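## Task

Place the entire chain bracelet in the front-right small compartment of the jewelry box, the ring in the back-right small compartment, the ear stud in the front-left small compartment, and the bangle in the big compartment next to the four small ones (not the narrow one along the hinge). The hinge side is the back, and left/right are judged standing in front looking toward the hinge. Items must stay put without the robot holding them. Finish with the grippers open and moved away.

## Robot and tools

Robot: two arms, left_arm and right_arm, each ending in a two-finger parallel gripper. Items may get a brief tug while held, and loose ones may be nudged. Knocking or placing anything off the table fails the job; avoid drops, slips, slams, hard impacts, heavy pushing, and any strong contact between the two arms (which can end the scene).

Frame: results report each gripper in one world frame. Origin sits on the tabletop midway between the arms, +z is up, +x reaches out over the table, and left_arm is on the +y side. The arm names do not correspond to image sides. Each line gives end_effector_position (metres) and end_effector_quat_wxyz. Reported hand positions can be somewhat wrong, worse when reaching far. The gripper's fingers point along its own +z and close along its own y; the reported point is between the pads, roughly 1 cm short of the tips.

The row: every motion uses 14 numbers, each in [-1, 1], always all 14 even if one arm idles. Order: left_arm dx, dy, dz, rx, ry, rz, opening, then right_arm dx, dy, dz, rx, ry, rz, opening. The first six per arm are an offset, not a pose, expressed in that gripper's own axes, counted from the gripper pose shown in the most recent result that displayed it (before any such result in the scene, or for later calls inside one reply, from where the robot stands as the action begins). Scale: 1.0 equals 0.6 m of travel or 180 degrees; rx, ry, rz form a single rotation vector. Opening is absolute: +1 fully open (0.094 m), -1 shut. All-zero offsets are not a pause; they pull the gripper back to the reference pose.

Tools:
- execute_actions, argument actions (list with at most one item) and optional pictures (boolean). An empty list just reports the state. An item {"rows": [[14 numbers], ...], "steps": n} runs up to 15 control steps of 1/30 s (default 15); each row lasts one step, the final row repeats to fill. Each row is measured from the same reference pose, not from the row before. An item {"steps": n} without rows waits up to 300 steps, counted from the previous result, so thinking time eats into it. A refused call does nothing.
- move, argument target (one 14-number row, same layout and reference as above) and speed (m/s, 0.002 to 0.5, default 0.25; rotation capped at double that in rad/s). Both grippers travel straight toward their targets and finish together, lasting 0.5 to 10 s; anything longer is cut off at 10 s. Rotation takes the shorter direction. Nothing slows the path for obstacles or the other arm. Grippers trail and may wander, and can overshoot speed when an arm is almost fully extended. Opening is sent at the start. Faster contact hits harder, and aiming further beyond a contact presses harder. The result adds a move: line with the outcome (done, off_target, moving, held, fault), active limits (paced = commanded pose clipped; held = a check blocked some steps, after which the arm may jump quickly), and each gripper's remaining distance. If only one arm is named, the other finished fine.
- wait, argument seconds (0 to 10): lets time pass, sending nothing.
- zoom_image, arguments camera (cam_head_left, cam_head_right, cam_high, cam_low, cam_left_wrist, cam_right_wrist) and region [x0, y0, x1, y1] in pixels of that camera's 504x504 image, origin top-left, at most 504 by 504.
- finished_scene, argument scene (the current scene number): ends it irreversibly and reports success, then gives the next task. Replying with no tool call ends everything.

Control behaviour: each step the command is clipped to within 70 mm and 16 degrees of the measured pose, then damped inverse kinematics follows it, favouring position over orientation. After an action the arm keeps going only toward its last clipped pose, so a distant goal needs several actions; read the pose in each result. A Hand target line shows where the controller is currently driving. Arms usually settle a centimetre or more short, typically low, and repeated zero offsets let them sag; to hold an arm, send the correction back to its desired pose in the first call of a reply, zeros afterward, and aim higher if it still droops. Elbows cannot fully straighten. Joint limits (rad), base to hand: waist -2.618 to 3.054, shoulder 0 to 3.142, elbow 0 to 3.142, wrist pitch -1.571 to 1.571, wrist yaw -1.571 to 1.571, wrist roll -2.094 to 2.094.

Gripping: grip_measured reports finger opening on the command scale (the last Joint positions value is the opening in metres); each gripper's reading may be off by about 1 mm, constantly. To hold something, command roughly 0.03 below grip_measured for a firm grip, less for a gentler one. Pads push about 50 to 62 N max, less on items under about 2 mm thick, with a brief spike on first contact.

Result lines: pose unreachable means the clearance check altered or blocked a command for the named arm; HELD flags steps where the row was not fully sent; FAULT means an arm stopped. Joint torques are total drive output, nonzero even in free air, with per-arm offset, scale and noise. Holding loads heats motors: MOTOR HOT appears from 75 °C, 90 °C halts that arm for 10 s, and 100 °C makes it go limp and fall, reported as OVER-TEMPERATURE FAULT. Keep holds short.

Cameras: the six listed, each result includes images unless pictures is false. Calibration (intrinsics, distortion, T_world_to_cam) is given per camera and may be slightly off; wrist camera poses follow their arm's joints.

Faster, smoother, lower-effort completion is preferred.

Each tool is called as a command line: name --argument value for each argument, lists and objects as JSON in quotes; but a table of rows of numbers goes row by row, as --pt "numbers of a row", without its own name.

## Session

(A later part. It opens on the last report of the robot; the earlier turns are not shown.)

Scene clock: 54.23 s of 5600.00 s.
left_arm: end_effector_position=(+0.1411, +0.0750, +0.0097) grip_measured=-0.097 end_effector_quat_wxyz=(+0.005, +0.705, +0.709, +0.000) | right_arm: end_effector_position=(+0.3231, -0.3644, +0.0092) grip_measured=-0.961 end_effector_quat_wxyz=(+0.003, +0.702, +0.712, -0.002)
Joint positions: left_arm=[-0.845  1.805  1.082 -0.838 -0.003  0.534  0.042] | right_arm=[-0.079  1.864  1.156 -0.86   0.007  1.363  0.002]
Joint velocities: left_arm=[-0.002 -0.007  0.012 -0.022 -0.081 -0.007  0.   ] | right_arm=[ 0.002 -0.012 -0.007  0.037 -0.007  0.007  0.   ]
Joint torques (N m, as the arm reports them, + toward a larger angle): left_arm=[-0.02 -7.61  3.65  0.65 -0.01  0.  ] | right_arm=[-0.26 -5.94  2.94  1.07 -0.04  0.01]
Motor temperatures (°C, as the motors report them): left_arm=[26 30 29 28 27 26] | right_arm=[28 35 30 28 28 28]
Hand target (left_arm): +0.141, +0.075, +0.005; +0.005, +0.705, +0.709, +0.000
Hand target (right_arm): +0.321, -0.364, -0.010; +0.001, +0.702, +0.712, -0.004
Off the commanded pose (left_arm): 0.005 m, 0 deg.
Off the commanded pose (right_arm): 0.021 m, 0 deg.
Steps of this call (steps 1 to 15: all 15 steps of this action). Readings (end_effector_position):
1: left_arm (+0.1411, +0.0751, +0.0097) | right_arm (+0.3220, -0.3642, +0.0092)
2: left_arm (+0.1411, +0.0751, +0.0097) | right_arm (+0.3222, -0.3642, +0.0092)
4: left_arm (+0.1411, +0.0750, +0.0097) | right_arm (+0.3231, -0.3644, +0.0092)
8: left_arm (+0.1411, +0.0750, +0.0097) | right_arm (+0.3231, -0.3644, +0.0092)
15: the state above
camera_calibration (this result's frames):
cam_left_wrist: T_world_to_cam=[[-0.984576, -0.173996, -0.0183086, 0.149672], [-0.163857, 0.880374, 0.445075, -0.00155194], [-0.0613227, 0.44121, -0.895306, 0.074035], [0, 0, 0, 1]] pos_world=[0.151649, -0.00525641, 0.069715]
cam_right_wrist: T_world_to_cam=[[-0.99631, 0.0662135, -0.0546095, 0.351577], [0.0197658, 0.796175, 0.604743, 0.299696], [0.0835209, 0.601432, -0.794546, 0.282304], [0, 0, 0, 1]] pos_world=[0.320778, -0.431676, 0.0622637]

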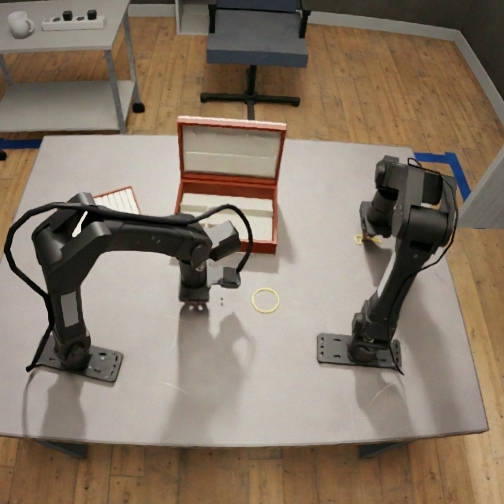

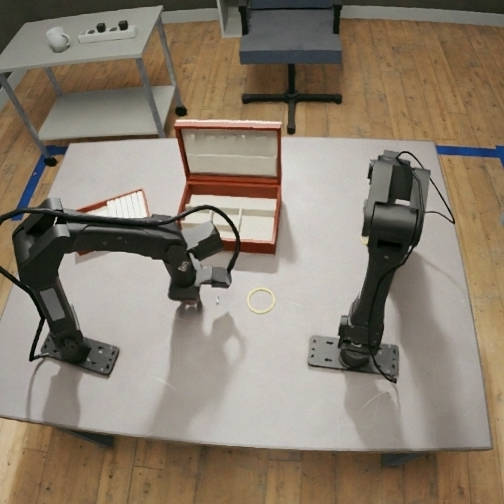

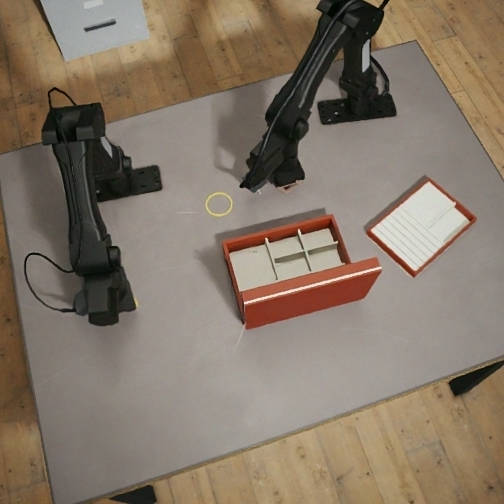

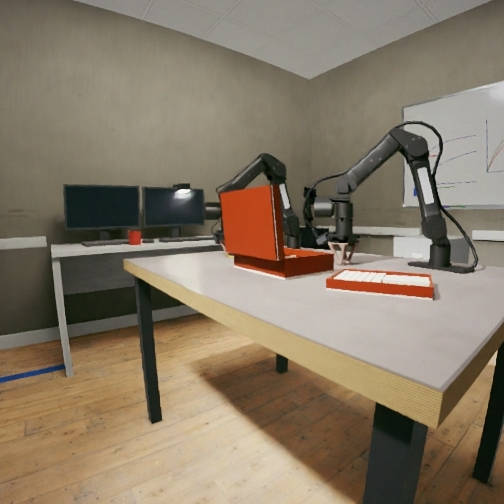

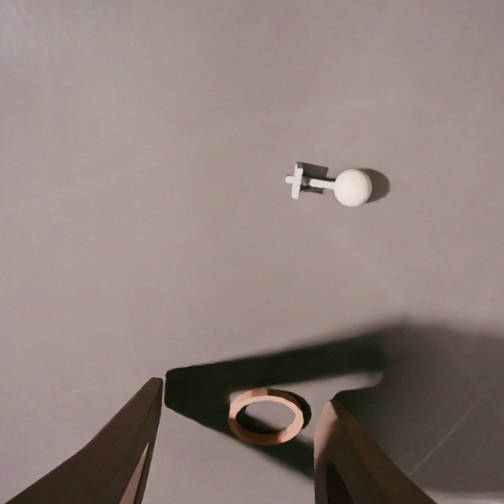

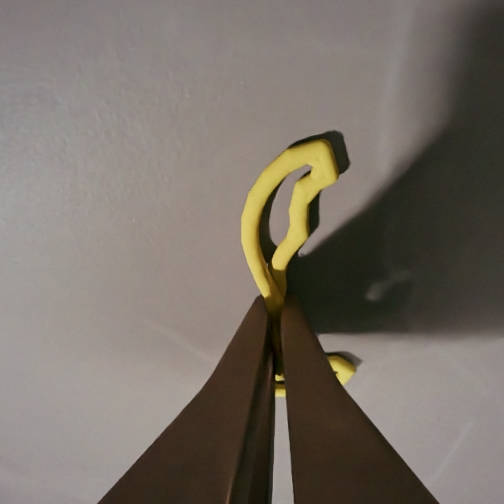

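execute_actions --actions '[{"rows":[[0.006,-0.004,0.025,0,0.003,0,-0.1,0,0,0,0,0,0,-1]],"steps":12}]' --pictures false

execute_actions --actions '[{"rows":[[0.004,0,0.02,0,0,0,-0.4,0,0,-0.02,0,0,0,-1],[0.004,0,0.02,0,0,0,-0.55,0,0,-0.03,0,0,0,-1],[0.004,0,0.02,0,0,0,-0.55,0,0,-0.04,0,0,0,-1],[0.004,0,0.02,0,0,0,-0.66,0,0,-0.05,0,0,0,-1]]}]'

Scene clock: 60.50 s of 5600.00 s.
left_arm: end_effector_position=(+0.1416, +0.0746, +0.0070) grip_measured=-0.098 end_effector_quat_wxyz=(+0.008, +0.705, +0.709, -0.000) | right_arm: end_effector_position=(+0.3231, -0.3644, +0.0099) grip_measured=-0.962 end_effector_quat_wxyz=(+0.004, +0.702, +0.712, -0.002)
Joint positions: left_arm=[-0.845  1.806  1.071 -0.819 -0.003  0.534  0.042] | right_arm=[-0.079  1.862  1.156 -0.861  0.007  1.363  0.002]
Joint velocities: left_arm=[ 0.002  0.007 -0.017  0.037 -0.007  0.037  0.   ] | right_arm=[-0.012 -0.012 -0.012 -0.007  0.007  0.022  0.001]
Joint torques (N m, as the arm reports them, + toward a larger angle): left_arm=[-0.28 -6.76  2.33  0.83 -0.05 -0.04] | right_arm=[-0.08 -8.31  6.26  0.39 -0.05  0.01]
Motor temperatures (°C, as the motors report them): left_arm=[26 30 29 28 27 26] | right_arm=[28 35 29 28 28 28]
Hand target (left_arm): +0.139, +0.079, -0.005; +0.001, +0.705, +0.709, +0.003
Hand target (right_arm): +0.323, -0.364, +0.009; +0.003, +0.702, +0.712, -0.002
Off the commanded pose (left_arm): 0.013 m, 1 deg.
Off the commanded pose (right_arm): 0.001 m, 0 deg.
Steps of this call (steps 1 to 90: nothing new was sent; then 2.87 s passed at rest; steps 91 to 102: all 12 steps of this action). Readings (end_effector_position):
91: left_arm (+0.1412, +0.0748, +0.0090) | right_arm (+0.3231, -0.3644, +0.0099)
92: left_arm (+0.1413, +0.0746, +0.0080) | right_arm (+0.3231, -0.3644, +0.0099)
94: left_arm (+0.1416, +0.0746, +0.0070) | right_arm (+0.3231, -0.3644, +0.0099)
98: left_arm (+0.1416, +0.0746, +0.0070) | right_arm (+0.3231, -0.3644, +0.0099)
102: the state above

Scene clock: 61.00 s of 5600.00 s.
left_arm: end_effector_position=(+0.1402, +0.0729, +0.0070) grip_measured=-0.649 end_effector_quat_wxyz=(+0.008, +0.705, +0.709, -0.006) | right_arm: end_effector_position=(+0.3219, -0.3641, +0.0308) grip_measured=-0.962 end_effector_quat_wxyz=(+0.001, +0.702, +0.712, -0.004)
Joint positions: left_arm=[-0.845  1.806  1.071 -0.816  0.008  0.534  0.017] | right_arm=[-0.079  1.83   1.206 -0.949  0.007  1.363  0.002]
Joint velocities: left_arm=[ 0.007 -0.012 -0.012  0.051 -0.037 -0.022 -0.001] | right_arm=[-0.007  0.002  0.002 -0.051  0.022  0.007 -0.   ]
Joint torques (N m, as the arm reports them, + toward a larger angle): left_arm=[ 0.29 -7.03  2.16  0.95 -0.12  0.04] | right_arm=[-0.07 -9.64  7.87  0.18 -0.02  0.01]
Motor temperatures (°C, as the motors report them): left_arm=[26 30 29 28 27 26] | right_arm=[28 35 29 28 28 28]
Hand target (left_arm): +0.141, +0.077, -0.004; +0.008, +0.705, +0.709, -0.000
Hand target (right_arm): +0.323, -0.364, +0.040; +0.004, +0.702, +0.712, -0.002
Off the commanded pose (left_arm): 0.013 m, 1 deg.
Off the commanded pose (right_arm): 0.009 m, 0 deg.
Steps of this call (steps 1 to 15: all 15 steps of this action). Readings (end_effector_position):
1: left_arm (+0.1410, +0.0743, +0.0070) | right_arm (+0.3233, -0.3644, +0.0107)
2: left_arm (+0.1402, +0.0738, +0.0070) | right_arm (+0.3226, -0.3643, +0.0113)
4: left_arm (+0.1401, +0.0731, +0.0070) | right_arm (+0.3210, -0.3640, +0.0145)
8: left_arm (+0.1402, +0.0729, +0.0070) | right_arm (+0.3233, -0.3644, +0.0266)
15: the state above
camera_calibration (this result's frames):
cam_left_wrist: T_world_to_cam=[[-0.984664, -0.174055, -0.0118678, 0.1483], [-0.161934, 0.886547, 0.433372, 0.000729306], [-0.0649091, 0.428648, -0.901137, 0.0739966], [0, 0, 0, 1]] pos_world=[0.150947, -0.00655271, 0.068125]
cam_right_wrist: T_world_to_cam=[[-0.996601, 0.0662703, -0.0489408, 0.351462], [0.023164, 0.795511, 0.605496, 0.285106], [0.0790594, 0.602304, -0.794342, 0.301176], [0, 0, 0, 1]] pos_world=[0.319852, -0.431495, 0.0838068]

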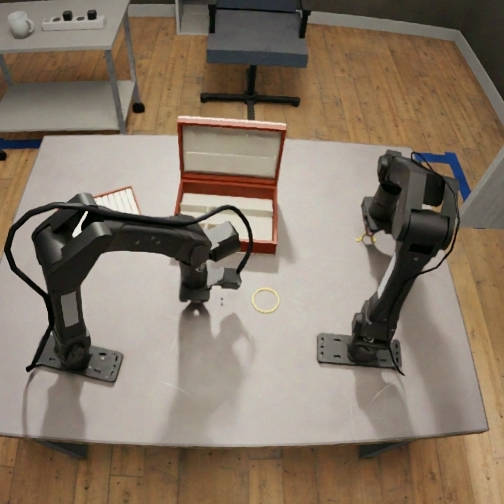

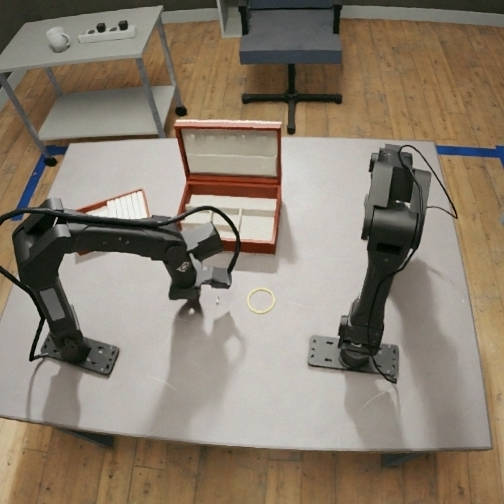

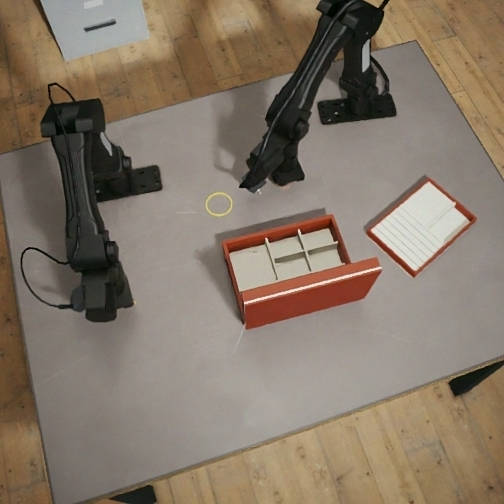

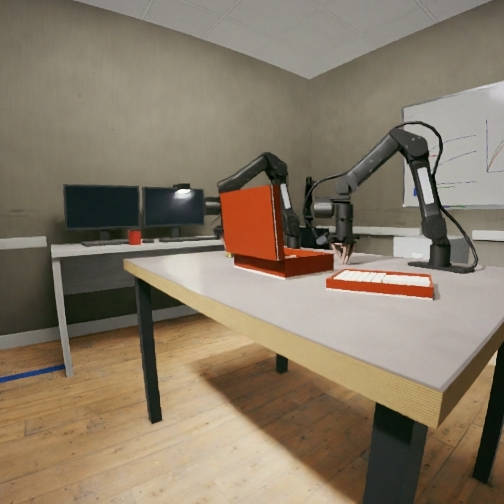

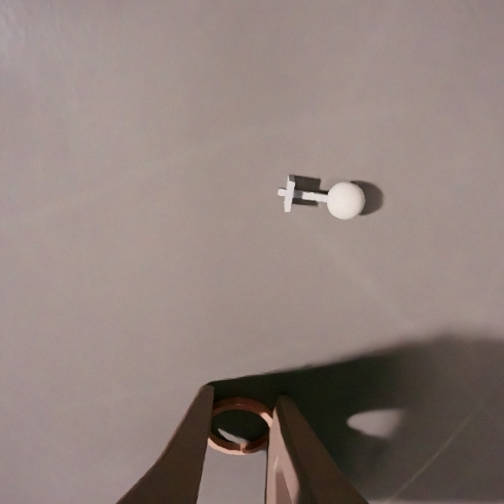

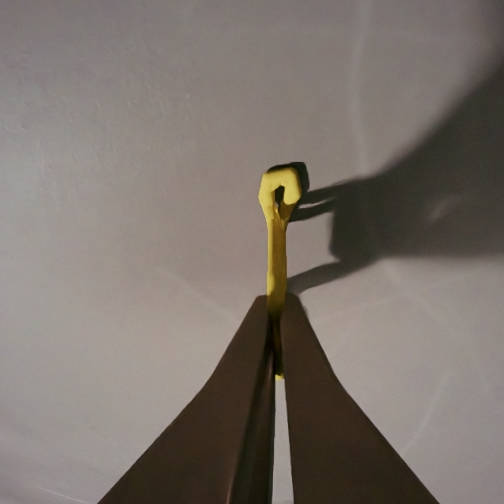

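move --target '[0,0,-0.19,0,0,0,-0.67, 0.1,-0.05,-0.2,0,0,-0.5,-1]' --speed 0.45

move --target '[-0.1,0.365,-0.02,-0.07,-0.04,0,-0.67, 0,0,0,0,0,-0.48,-1]' --speed 0.45

Scene clock: 69.17 s of 5600.00 s.
left_arm: end_effector_position=(+0.1368, +0.0783, +0.1046) grip_measured=-0.657 end_effector_quat_wxyz=(-0.012, +0.705, +0.709, -0.002) | right_arm: end_effector_position=(+0.2885, -0.3075, +0.1392) grip_measured=-0.962 end_effector_quat_wxyz=(-0.015, +0.003, +1.000, -0.004)
Joint positions: left_arm=[-0.845  1.71   1.362 -1.245  0.009  0.534  0.016] | right_arm=[ 0.096  1.635  1.416 -1.382  0.007 -0.011  0.002]
Joint velocities: left_arm=[ 0.002 -0.012  0.002 -0.007 -0.007  0.007 -0.001] | right_arm=[-0.007 -0.007  0.002 -0.022 -0.037 -0.037 -0.   ]
Joint torques (N m, as the arm reports them, + toward a larger angle): left_arm=[  0.13 -10.12   6.94   0.23  -0.01   0.02] | right_arm=[ 0.88 -8.31  8.57  0.22  0.02 -0.05]
Motor temperatures (°C, as the motors report them): left_arm=[26 30 29 28 27 26] | right_arm=[28 35 30 28 28 28]
Hand target (left_arm): +0.140, +0.075, +0.121; +0.009, +0.705, +0.709, -0.006
Hand target (right_arm): +0.289, -0.305, +0.150; -0.002, -0.008, +1.000, -0.005
Off the commanded pose (left_arm): 0.017 m, 2 deg.
Off the commanded pose (right_arm): 0.012 m, 2 deg.
After step 90, 2.73 s passed at rest.
move: off_target (left_arm, right_arm)
camera_calibration (this result's frames):
cam_left_wrist: T_world_to_cam=[[-0.984755, -0.17391, 0.00353989, 0.145436], [-0.152105, 0.8708, 0.467517, -0.0505846], [-0.0843884, 0.459851, -0.883977, 0.157766], [0, 0, 0, 1]] pos_world=[0.148838, -0.00320692, 0.162596]
cam_right_wrist: T_world_to_cam=[[-0.0890903, -0.995108, -0.0427041, -0.269374], [-0.772035, 0.041903, 0.634197, 0.168868], [-0.629305, 0.0894699, -0.771991, 0.399293], [0, 0, 0, 1]] pos_world=[0.35765, -0.310857, 0.189652]

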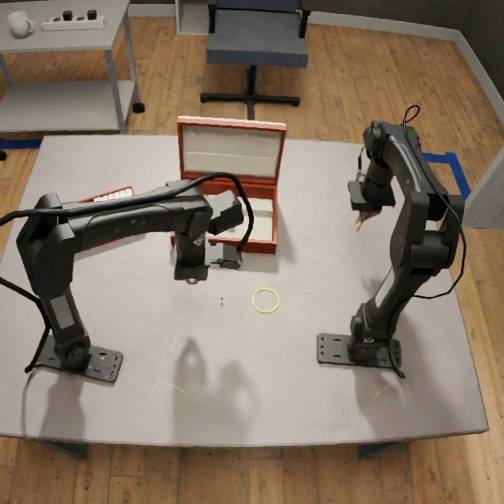

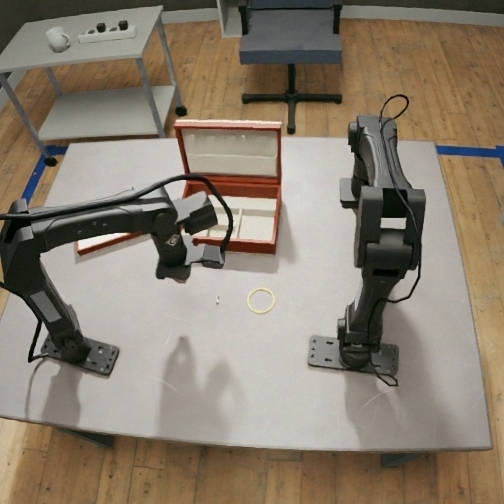

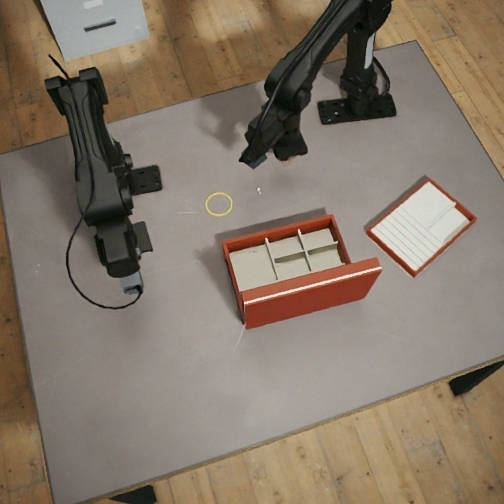

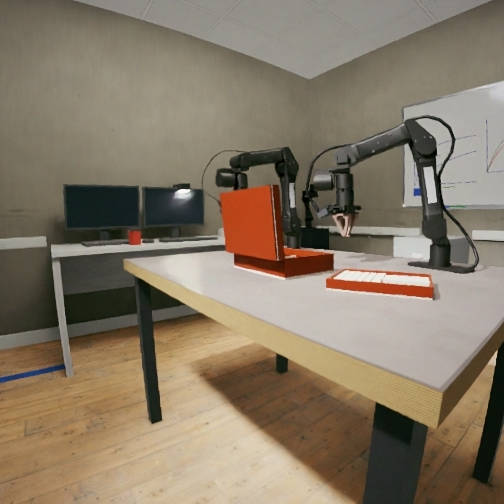

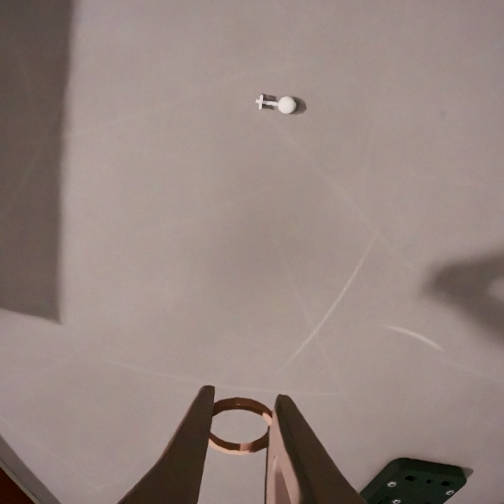

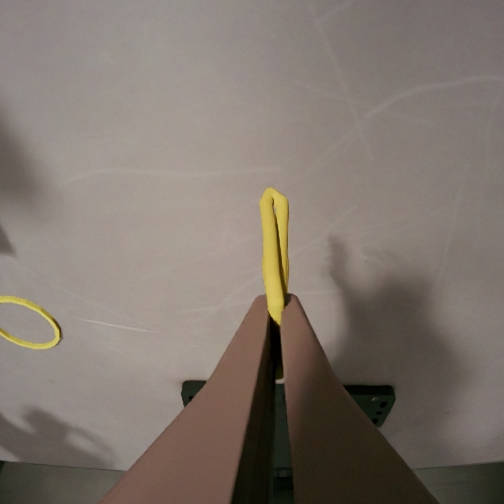

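Scene clock: 71.57 s of 5600.00 s.
left_arm: end_effector_position=(+0.3523, +0.0191, +0.1035) grip_measured=-0.667 end_effector_quat_wxyz=(+0.105, +0.700, +0.706, +0.029) | right_arm: end_effector_position=(+0.2885, -0.3075, +0.1392) grip_measured=-0.961 end_effector_quat_wxyz=(+0.013, +0.678, -0.734, -0.008)
Joint positions: left_arm=[-0.543  2.243  2.086 -1.201 -0.046  0.839  0.016] | right_arm=[ 0.096  1.635  1.416 -1.382  0.007 -1.509  0.002]
Joint velocities: left_arm=[-0.017 -0.007  0.017 -0.081 -0.022 -0.051  0.001] | right_arm=[-0.012 -0.002  0.002 -0.066 -0.022  0.022  0.001]
Joint torques (N m, as the arm reports them, + toward a larger angle): left_arm=[  0.36 -13.22   7.35   0.65  -0.06   0.08] | right_arm=[-0.03 -6.95  6.84  0.31 -0.03 -0.1 ]
Motor temperatures (°C, as the motors report them): left_arm=[26 30 29 28 27 26] | right_arm=[28 35 30 28 28 28]
Hand target (left_arm): +0.357, +0.019, +0.112; +0.111, +0.701, +0.704, +0.031
Hand target (right_arm): +0.288, -0.308, +0.139; +0.013, +0.682, -0.731, -0.008
Off the commanded pose (left_arm): 0.009 m, 1 deg.
Off the commanded pose (right_arm): 0.000 m, 1 deg.
move: done
camera_calibration (this result's frames):
cam_left_wrist: T_world_to_cam=[[-0.966186, -0.185996, -0.178577, 0.359851], [-0.235546, 0.918419, 0.317844, 0.0782605], [0.104891, 0.34916, -0.931174, 0.142536], [0, 0, 0, 1]] pos_world=[0.351166, -0.0547129, 0.172112]
cam_right_wrist: T_world_to_cam=[[0.98372, -0.16057, -0.0806953, -0.316891], [-0.0767942, -0.781584, 0.619055, -0.282823], [-0.162472, -0.60278, -0.781191, 0.0530208], [0, 0, 0, 1]] pos_world=[0.298627, -0.239973, 0.190931]

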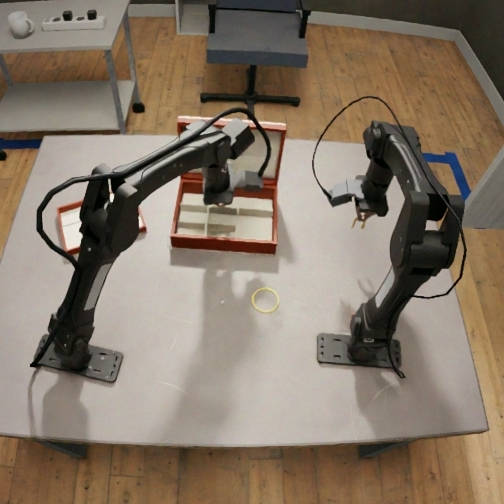

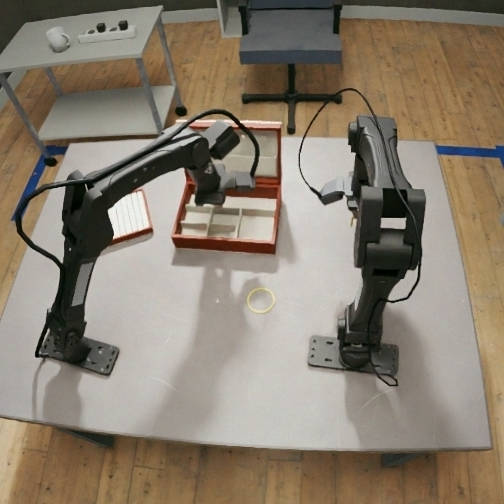

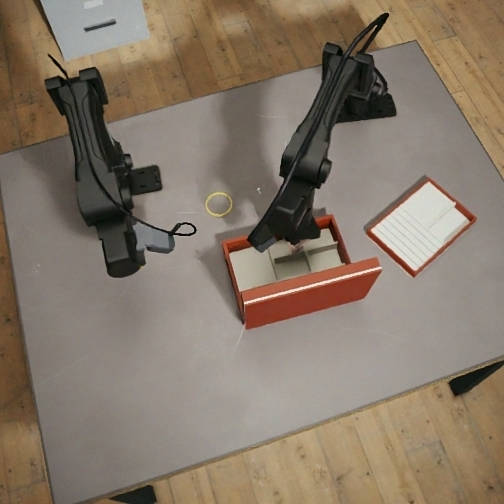

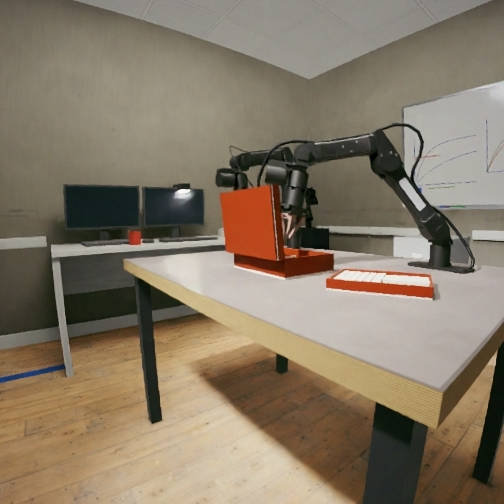

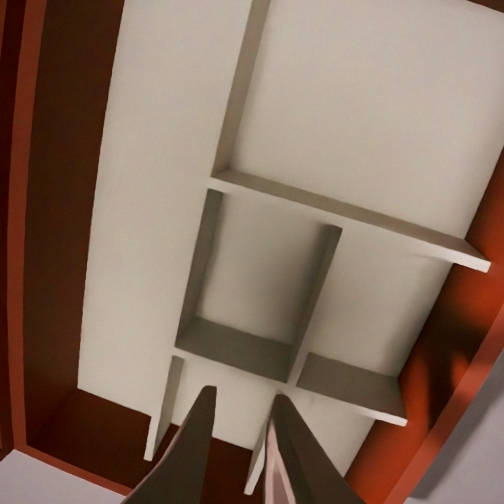

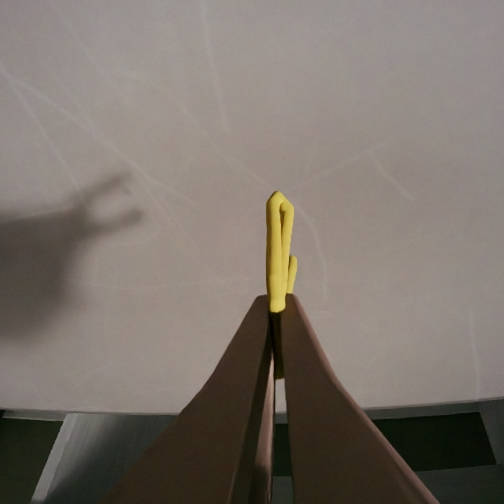

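move --target '[0.35,-0.25,-0.1,0,0,0,-0.667,0,0,0,0,0,0,-1]'

Scene clock: 97.43 s of 5600.00 s.
left_arm: end_effector_position=(+0.2010, +0.2281, +0.1134) grip_measured=-0.667 end_effector_quat_wxyz=(+0.109, +0.699, +0.706, +0.035) | right_arm: end_effector_position=(+0.2885, -0.3075, +0.1392) grip_measured=-0.961 end_effector_quat_wxyz=(+0.013, +0.679, -0.734, -0.008)
Joint positions: left_arm=[-0.281  1.248  0.954 -1.047  0.001  1.094  0.016] | right_arm=[ 0.096  1.635  1.416 -1.382  0.007 -1.512  0.002]
Joint velocities: left_arm=[ 0.002 -0.017 -0.017  0.007  0.007  0.022  0.   ] | right_arm=[ 0.002  0.017  0.007 -0.022 -0.022 -0.007  0.001]
Joint torques (N m, as the arm reports them, + toward a larger angle): left_arm=[ 0.68 -5.1   3.99  0.73  0.1   0.06] | right_arm=[-0.17 -6.69  6.65  0.28  0.    0.03]
Motor temperatures (°C, as the motors report them): left_arm=[26 33 30 28 27 26] | right_arm=[28 35 30 27 28 28]
Hand target (left_arm): +0.194, +0.231, +0.112; +0.105, +0.700, +0.706, +0.028
Hand target (right_arm): +0.288, -0.308, +0.139; +0.013, +0.679, -0.734, -0.008
Off the commanded pose (left_arm): 0.008 m, 1 deg.
Off the commanded pose (right_arm): 0.000 m, 0 deg.
move: done
camera_calibration (this result's frames):
cam_left_wrist: T_world_to_cam=[[-0.962685, -0.189084, -0.193612, 0.256106], [-0.243688, 0.916832, 0.316283, -0.150369], [0.117706, 0.351661, -0.928698, 0.0912486], [0, 0, 0, 1]] pos_world=[0.199166, 0.1542, 0.181887]
cam_right_wrist: T_world_to_cam=[[0.984144, -0.157937, -0.0807263, -0.316199], [-0.0746962, -0.781836, 0.618994, -0.283497], [-0.160877, -0.603149, -0.781236, 0.0524536], [0, 0, 0, 1]] pos_world=[0.298448, -0.23995, 0.190936]

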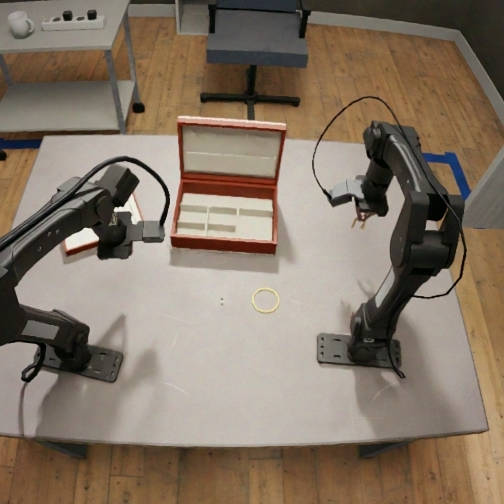

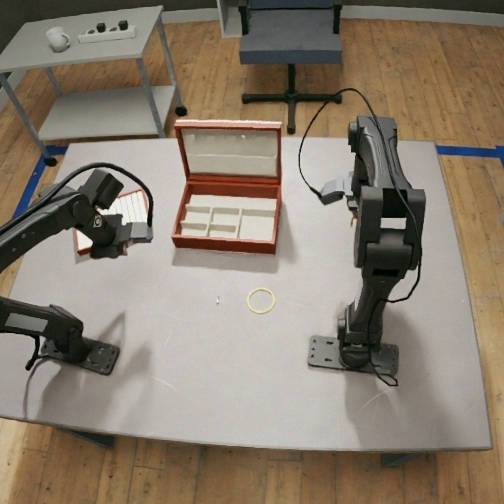

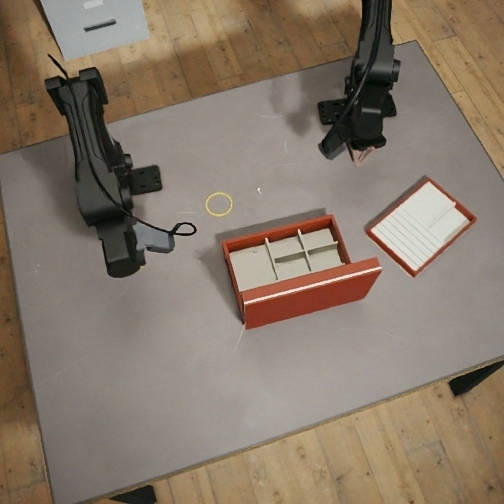

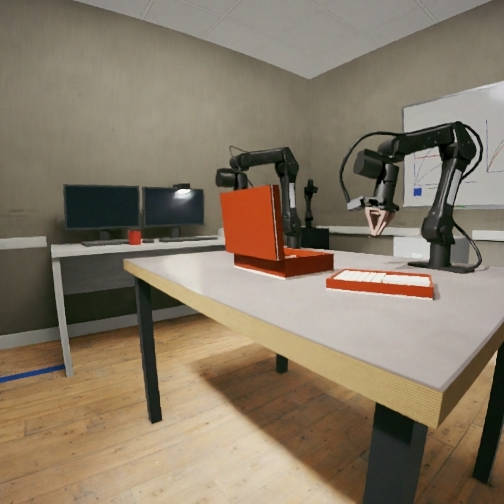

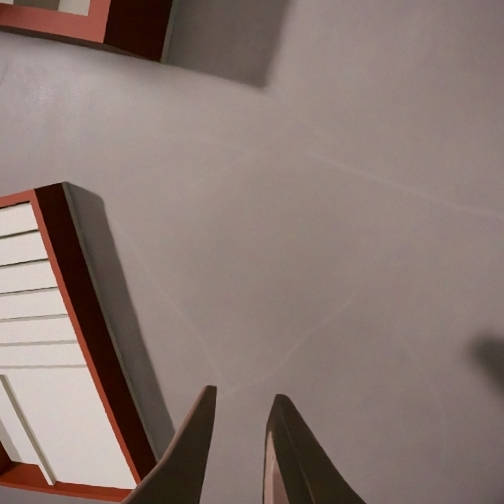

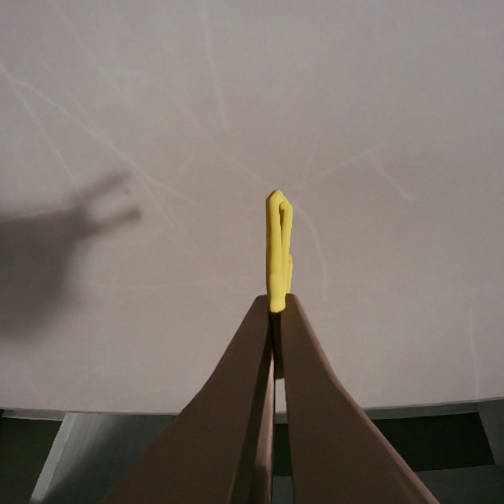

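zoom_image --camera "cam_head_left" --region '[150,160,310,320]'

zoom_image --camera "cam_high" --region '[210,170,390,340]'

move --target '[0.15,-0.05,-0.08,0,0,0,-0.667,-0.545,0.005,-0.04,0,0,0,-1]'

Region (150, 160, 310, 320) of cam_head_left's 504x504 image, scaled by 3.150, with more detail than that image has.

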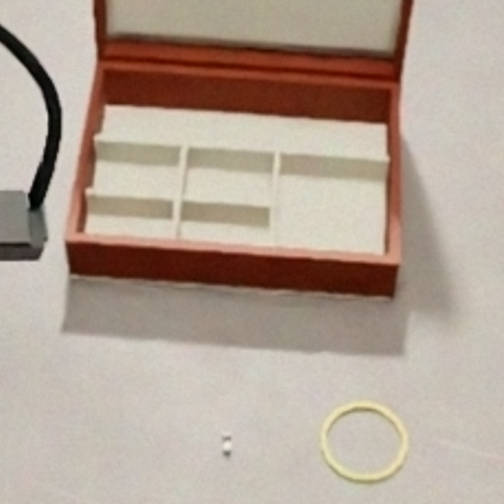

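Region (210, 170, 390, 340) of cam_high's 504x504 image, scaled by 2.800, with more detail than that image has.

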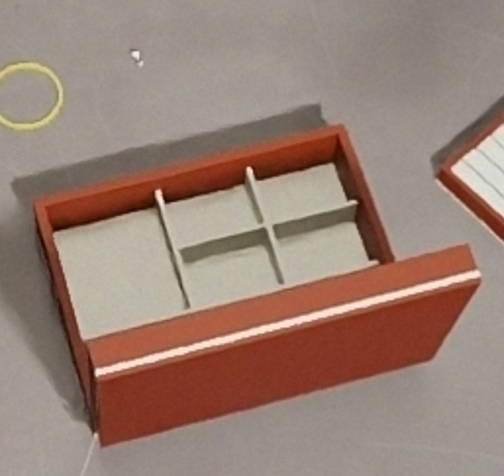

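Scene clock: 103.53 s of 5600.00 s.
left_arm: end_effector_position=(+0.1690, +0.3230, +0.1421) grip_measured=-0.667 end_effector_quat_wxyz=(+0.105, +0.698, +0.707, +0.039) | right_arm: end_effector_position=(+0.3092, +0.0167, +0.1590) grip_measured=-0.961 end_effector_quat_wxyz=(-0.040, +0.683, -0.729, -0.001)
Joint positions: left_arm=[ 0.193  1.043  0.954 -1.277  0.094  1.555  0.016] | right_arm=[ 0.926  2.219  2.292 -1.563  0.004 -0.694  0.002]
Joint velocities: left_arm=[ 0.012 -0.007 -0.007  0.125 -0.007  0.022 -0.   ] | right_arm=[ 0.002  0.017 -0.002 -0.051 -0.022  0.007 -0.   ]
Joint torques (N m, as the arm reports them, + toward a larger angle): left_arm=[ 0.7  -3.32  4.84  0.62  0.19  0.07] | right_arm=[ -0.33 -11.48   8.33   0.26  -0.13   0.02]
Motor temperatures (°C, as the motors report them): left_arm=[26 32 30 28 27 26] | right_arm=[28 35 30 27 28 28]
Hand target (left_arm): +0.163, +0.322, +0.145; +0.110, +0.699, +0.706, +0.034
Hand target (right_arm): +0.308, +0.017, +0.160; -0.037, +0.679, -0.733, -0.006
Off the commanded pose (left_arm): 0.008 m, 1 deg.
Off the commanded pose (right_arm): 0.003 m, 6 deg.
joint sent to its limit (right arm) — the command would take joint 4 (wrist pitch) past its lower limit, so that joint was sent only as far as its limit.
move: off_target (right_arm)
camera_calibration (this result's frames):
cam_left_wrist: T_world_to_cam=[[-0.96201, -0.190976, -0.195101, 0.249468], [-0.247249, 0.912482, 0.325953, -0.253633], [0.115777, 0.361808, -0.925035, 0.0847944], [0, 0, 0, 1]] pos_world=[0.167463, 0.248398, 0.209782]
cam_right_wrist: T_world_to_cam=[[0.989444, -0.14489, -0.00283286, -0.298005], [-0.118466, -0.819947, 0.560047, -0.0172339], [-0.0834682, -0.553799, -0.828456, 0.24961], [0, 0, 0, 1]] pos_world=[0.313652, 0.080925, 0.215599]

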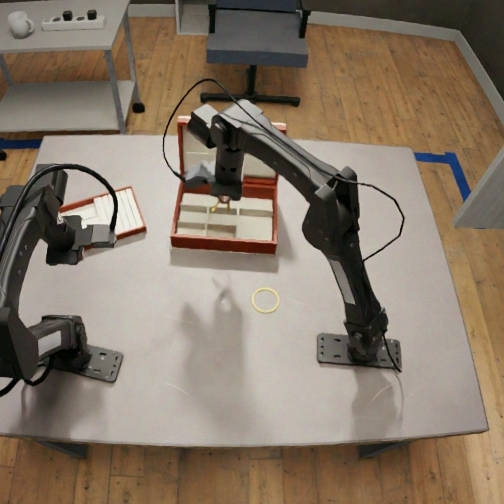

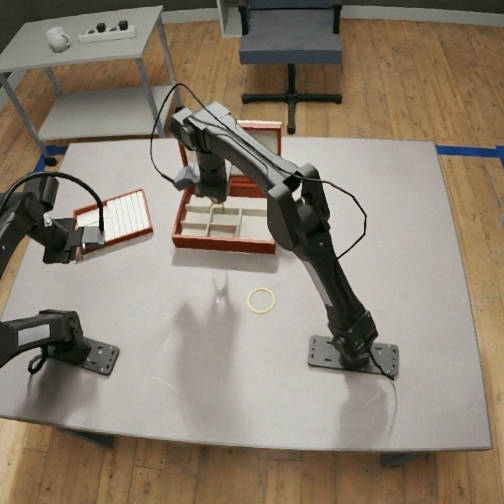

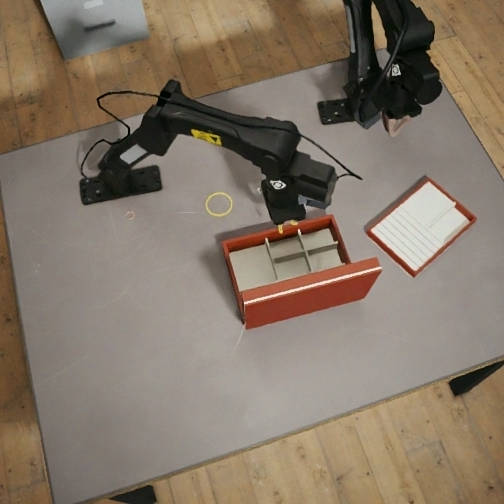

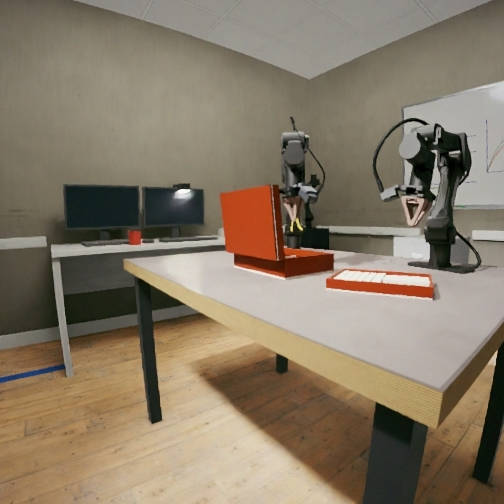

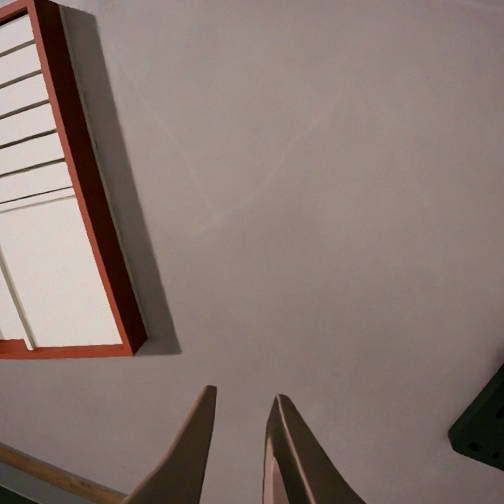

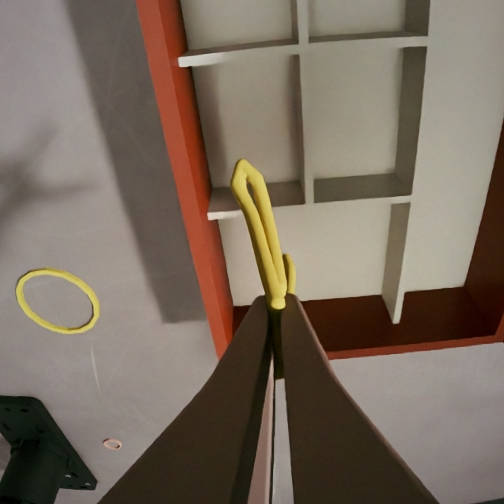

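move --target '[0,0,0,0,0,0,-0.667,0.01,0.01,0.12,0,0,0,-1]' --speed 0.12

Scene clock: 109.13 s of 5600.00 s.
left_arm: end_effector_position=(+0.1688, +0.3230, +0.1421) grip_measured=-0.667 end_effector_quat_wxyz=(+0.105, +0.699, +0.706, +0.038) | right_arm: end_effector_position=(+0.3070, +0.0144, +0.0768) grip_measured=-0.961 end_effector_quat_wxyz=(-0.024, +0.683, -0.730, +0.000)
Joint positions: left_arm=[ 0.193  1.043  0.954 -1.277  0.094  1.558  0.016] | right_arm=[ 0.926  2.185  1.908 -1.245  0.004 -0.692  0.002]
Joint velocities: left_arm=[-0.007  0.012 -0.002  0.037  0.022  0.007  0.   ] | right_arm=[-0.012 -0.002 -0.002  0.022 -0.037 -0.022  0.   ]
Joint torques (N m, as the arm reports them, + toward a larger angle): left_arm=[-0.03 -1.24  4.95  0.85  0.05 -0.04] | right_arm=[ -0.01 -14.72   5.86   0.57  -0.04   0.04]
Motor temperatures (°C, as the motors report them): left_arm=[26 31 30 28 27 26] | right_arm=[28 36 30 27 28 28]
Hand target (left_arm): +0.169, +0.323, +0.142; +0.105, +0.698, +0.707, +0.039
Hand target (right_arm): +0.307, +0.016, +0.086; -0.040, +0.683, -0.729, -0.001
Off the commanded pose (left_arm): 0.000 m, 0 deg.
Off the commanded pose (right_arm): 0.010 m, 2 deg.
move: done
camera_calibration (this result's frames):
cam_left_wrist: T_world_to_cam=[[-0.962682, -0.187992, -0.194687, 0.248361], [-0.244307, 0.913154, 0.326289, -0.254367], [0.116439, 0.361676, -0.925004, 0.0847378], [0, 0, 0, 1]] pos_world=[0.167082, 0.248318, 0.209732]
cam_right_wrist: T_world_to_cam=[[0.988898, -0.147053, -0.0213533, -0.294826], [-0.107378, -0.806515, 0.581381, 0.0214996], [-0.102716, -0.572633, -0.813351, 0.185048], [0, 0, 0, 1]] pos_world=[0.312869, 0.0799491, 0.131714]

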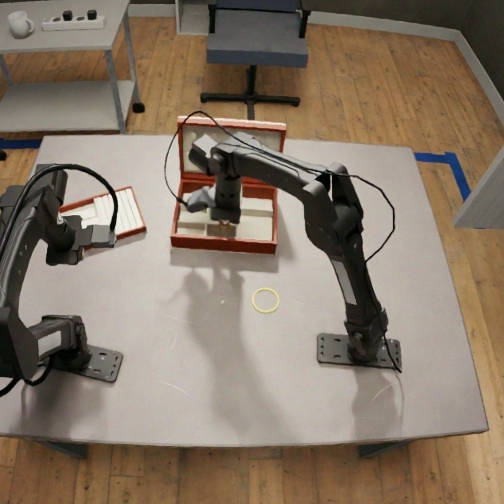

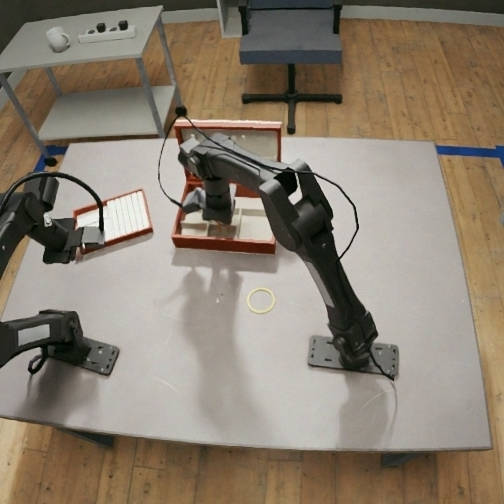

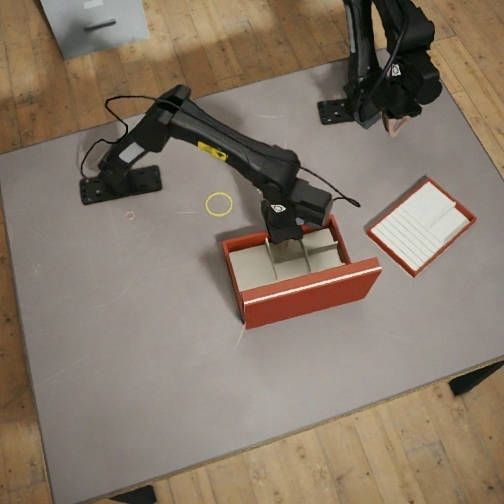

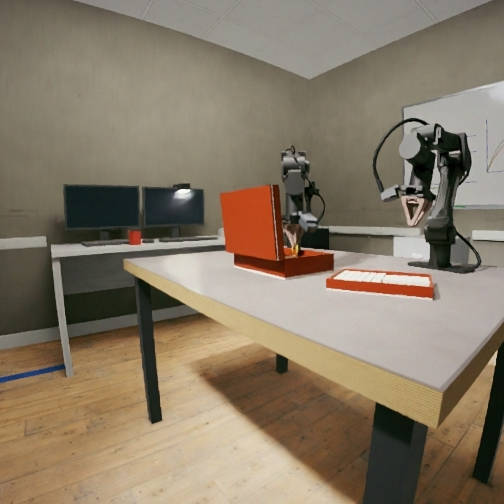

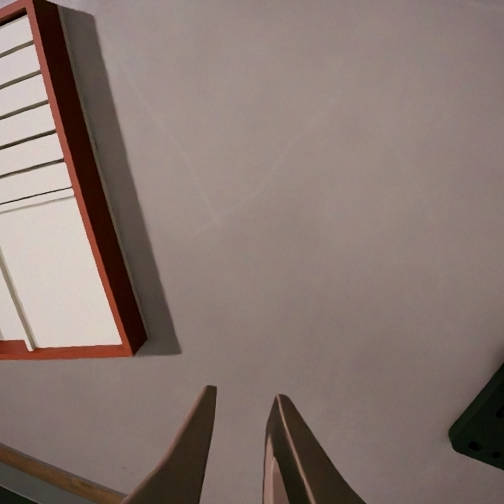

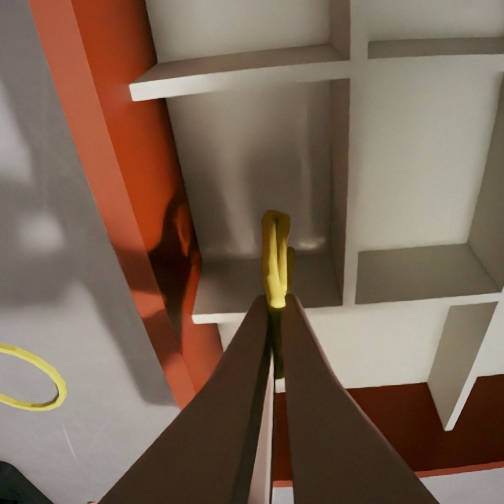

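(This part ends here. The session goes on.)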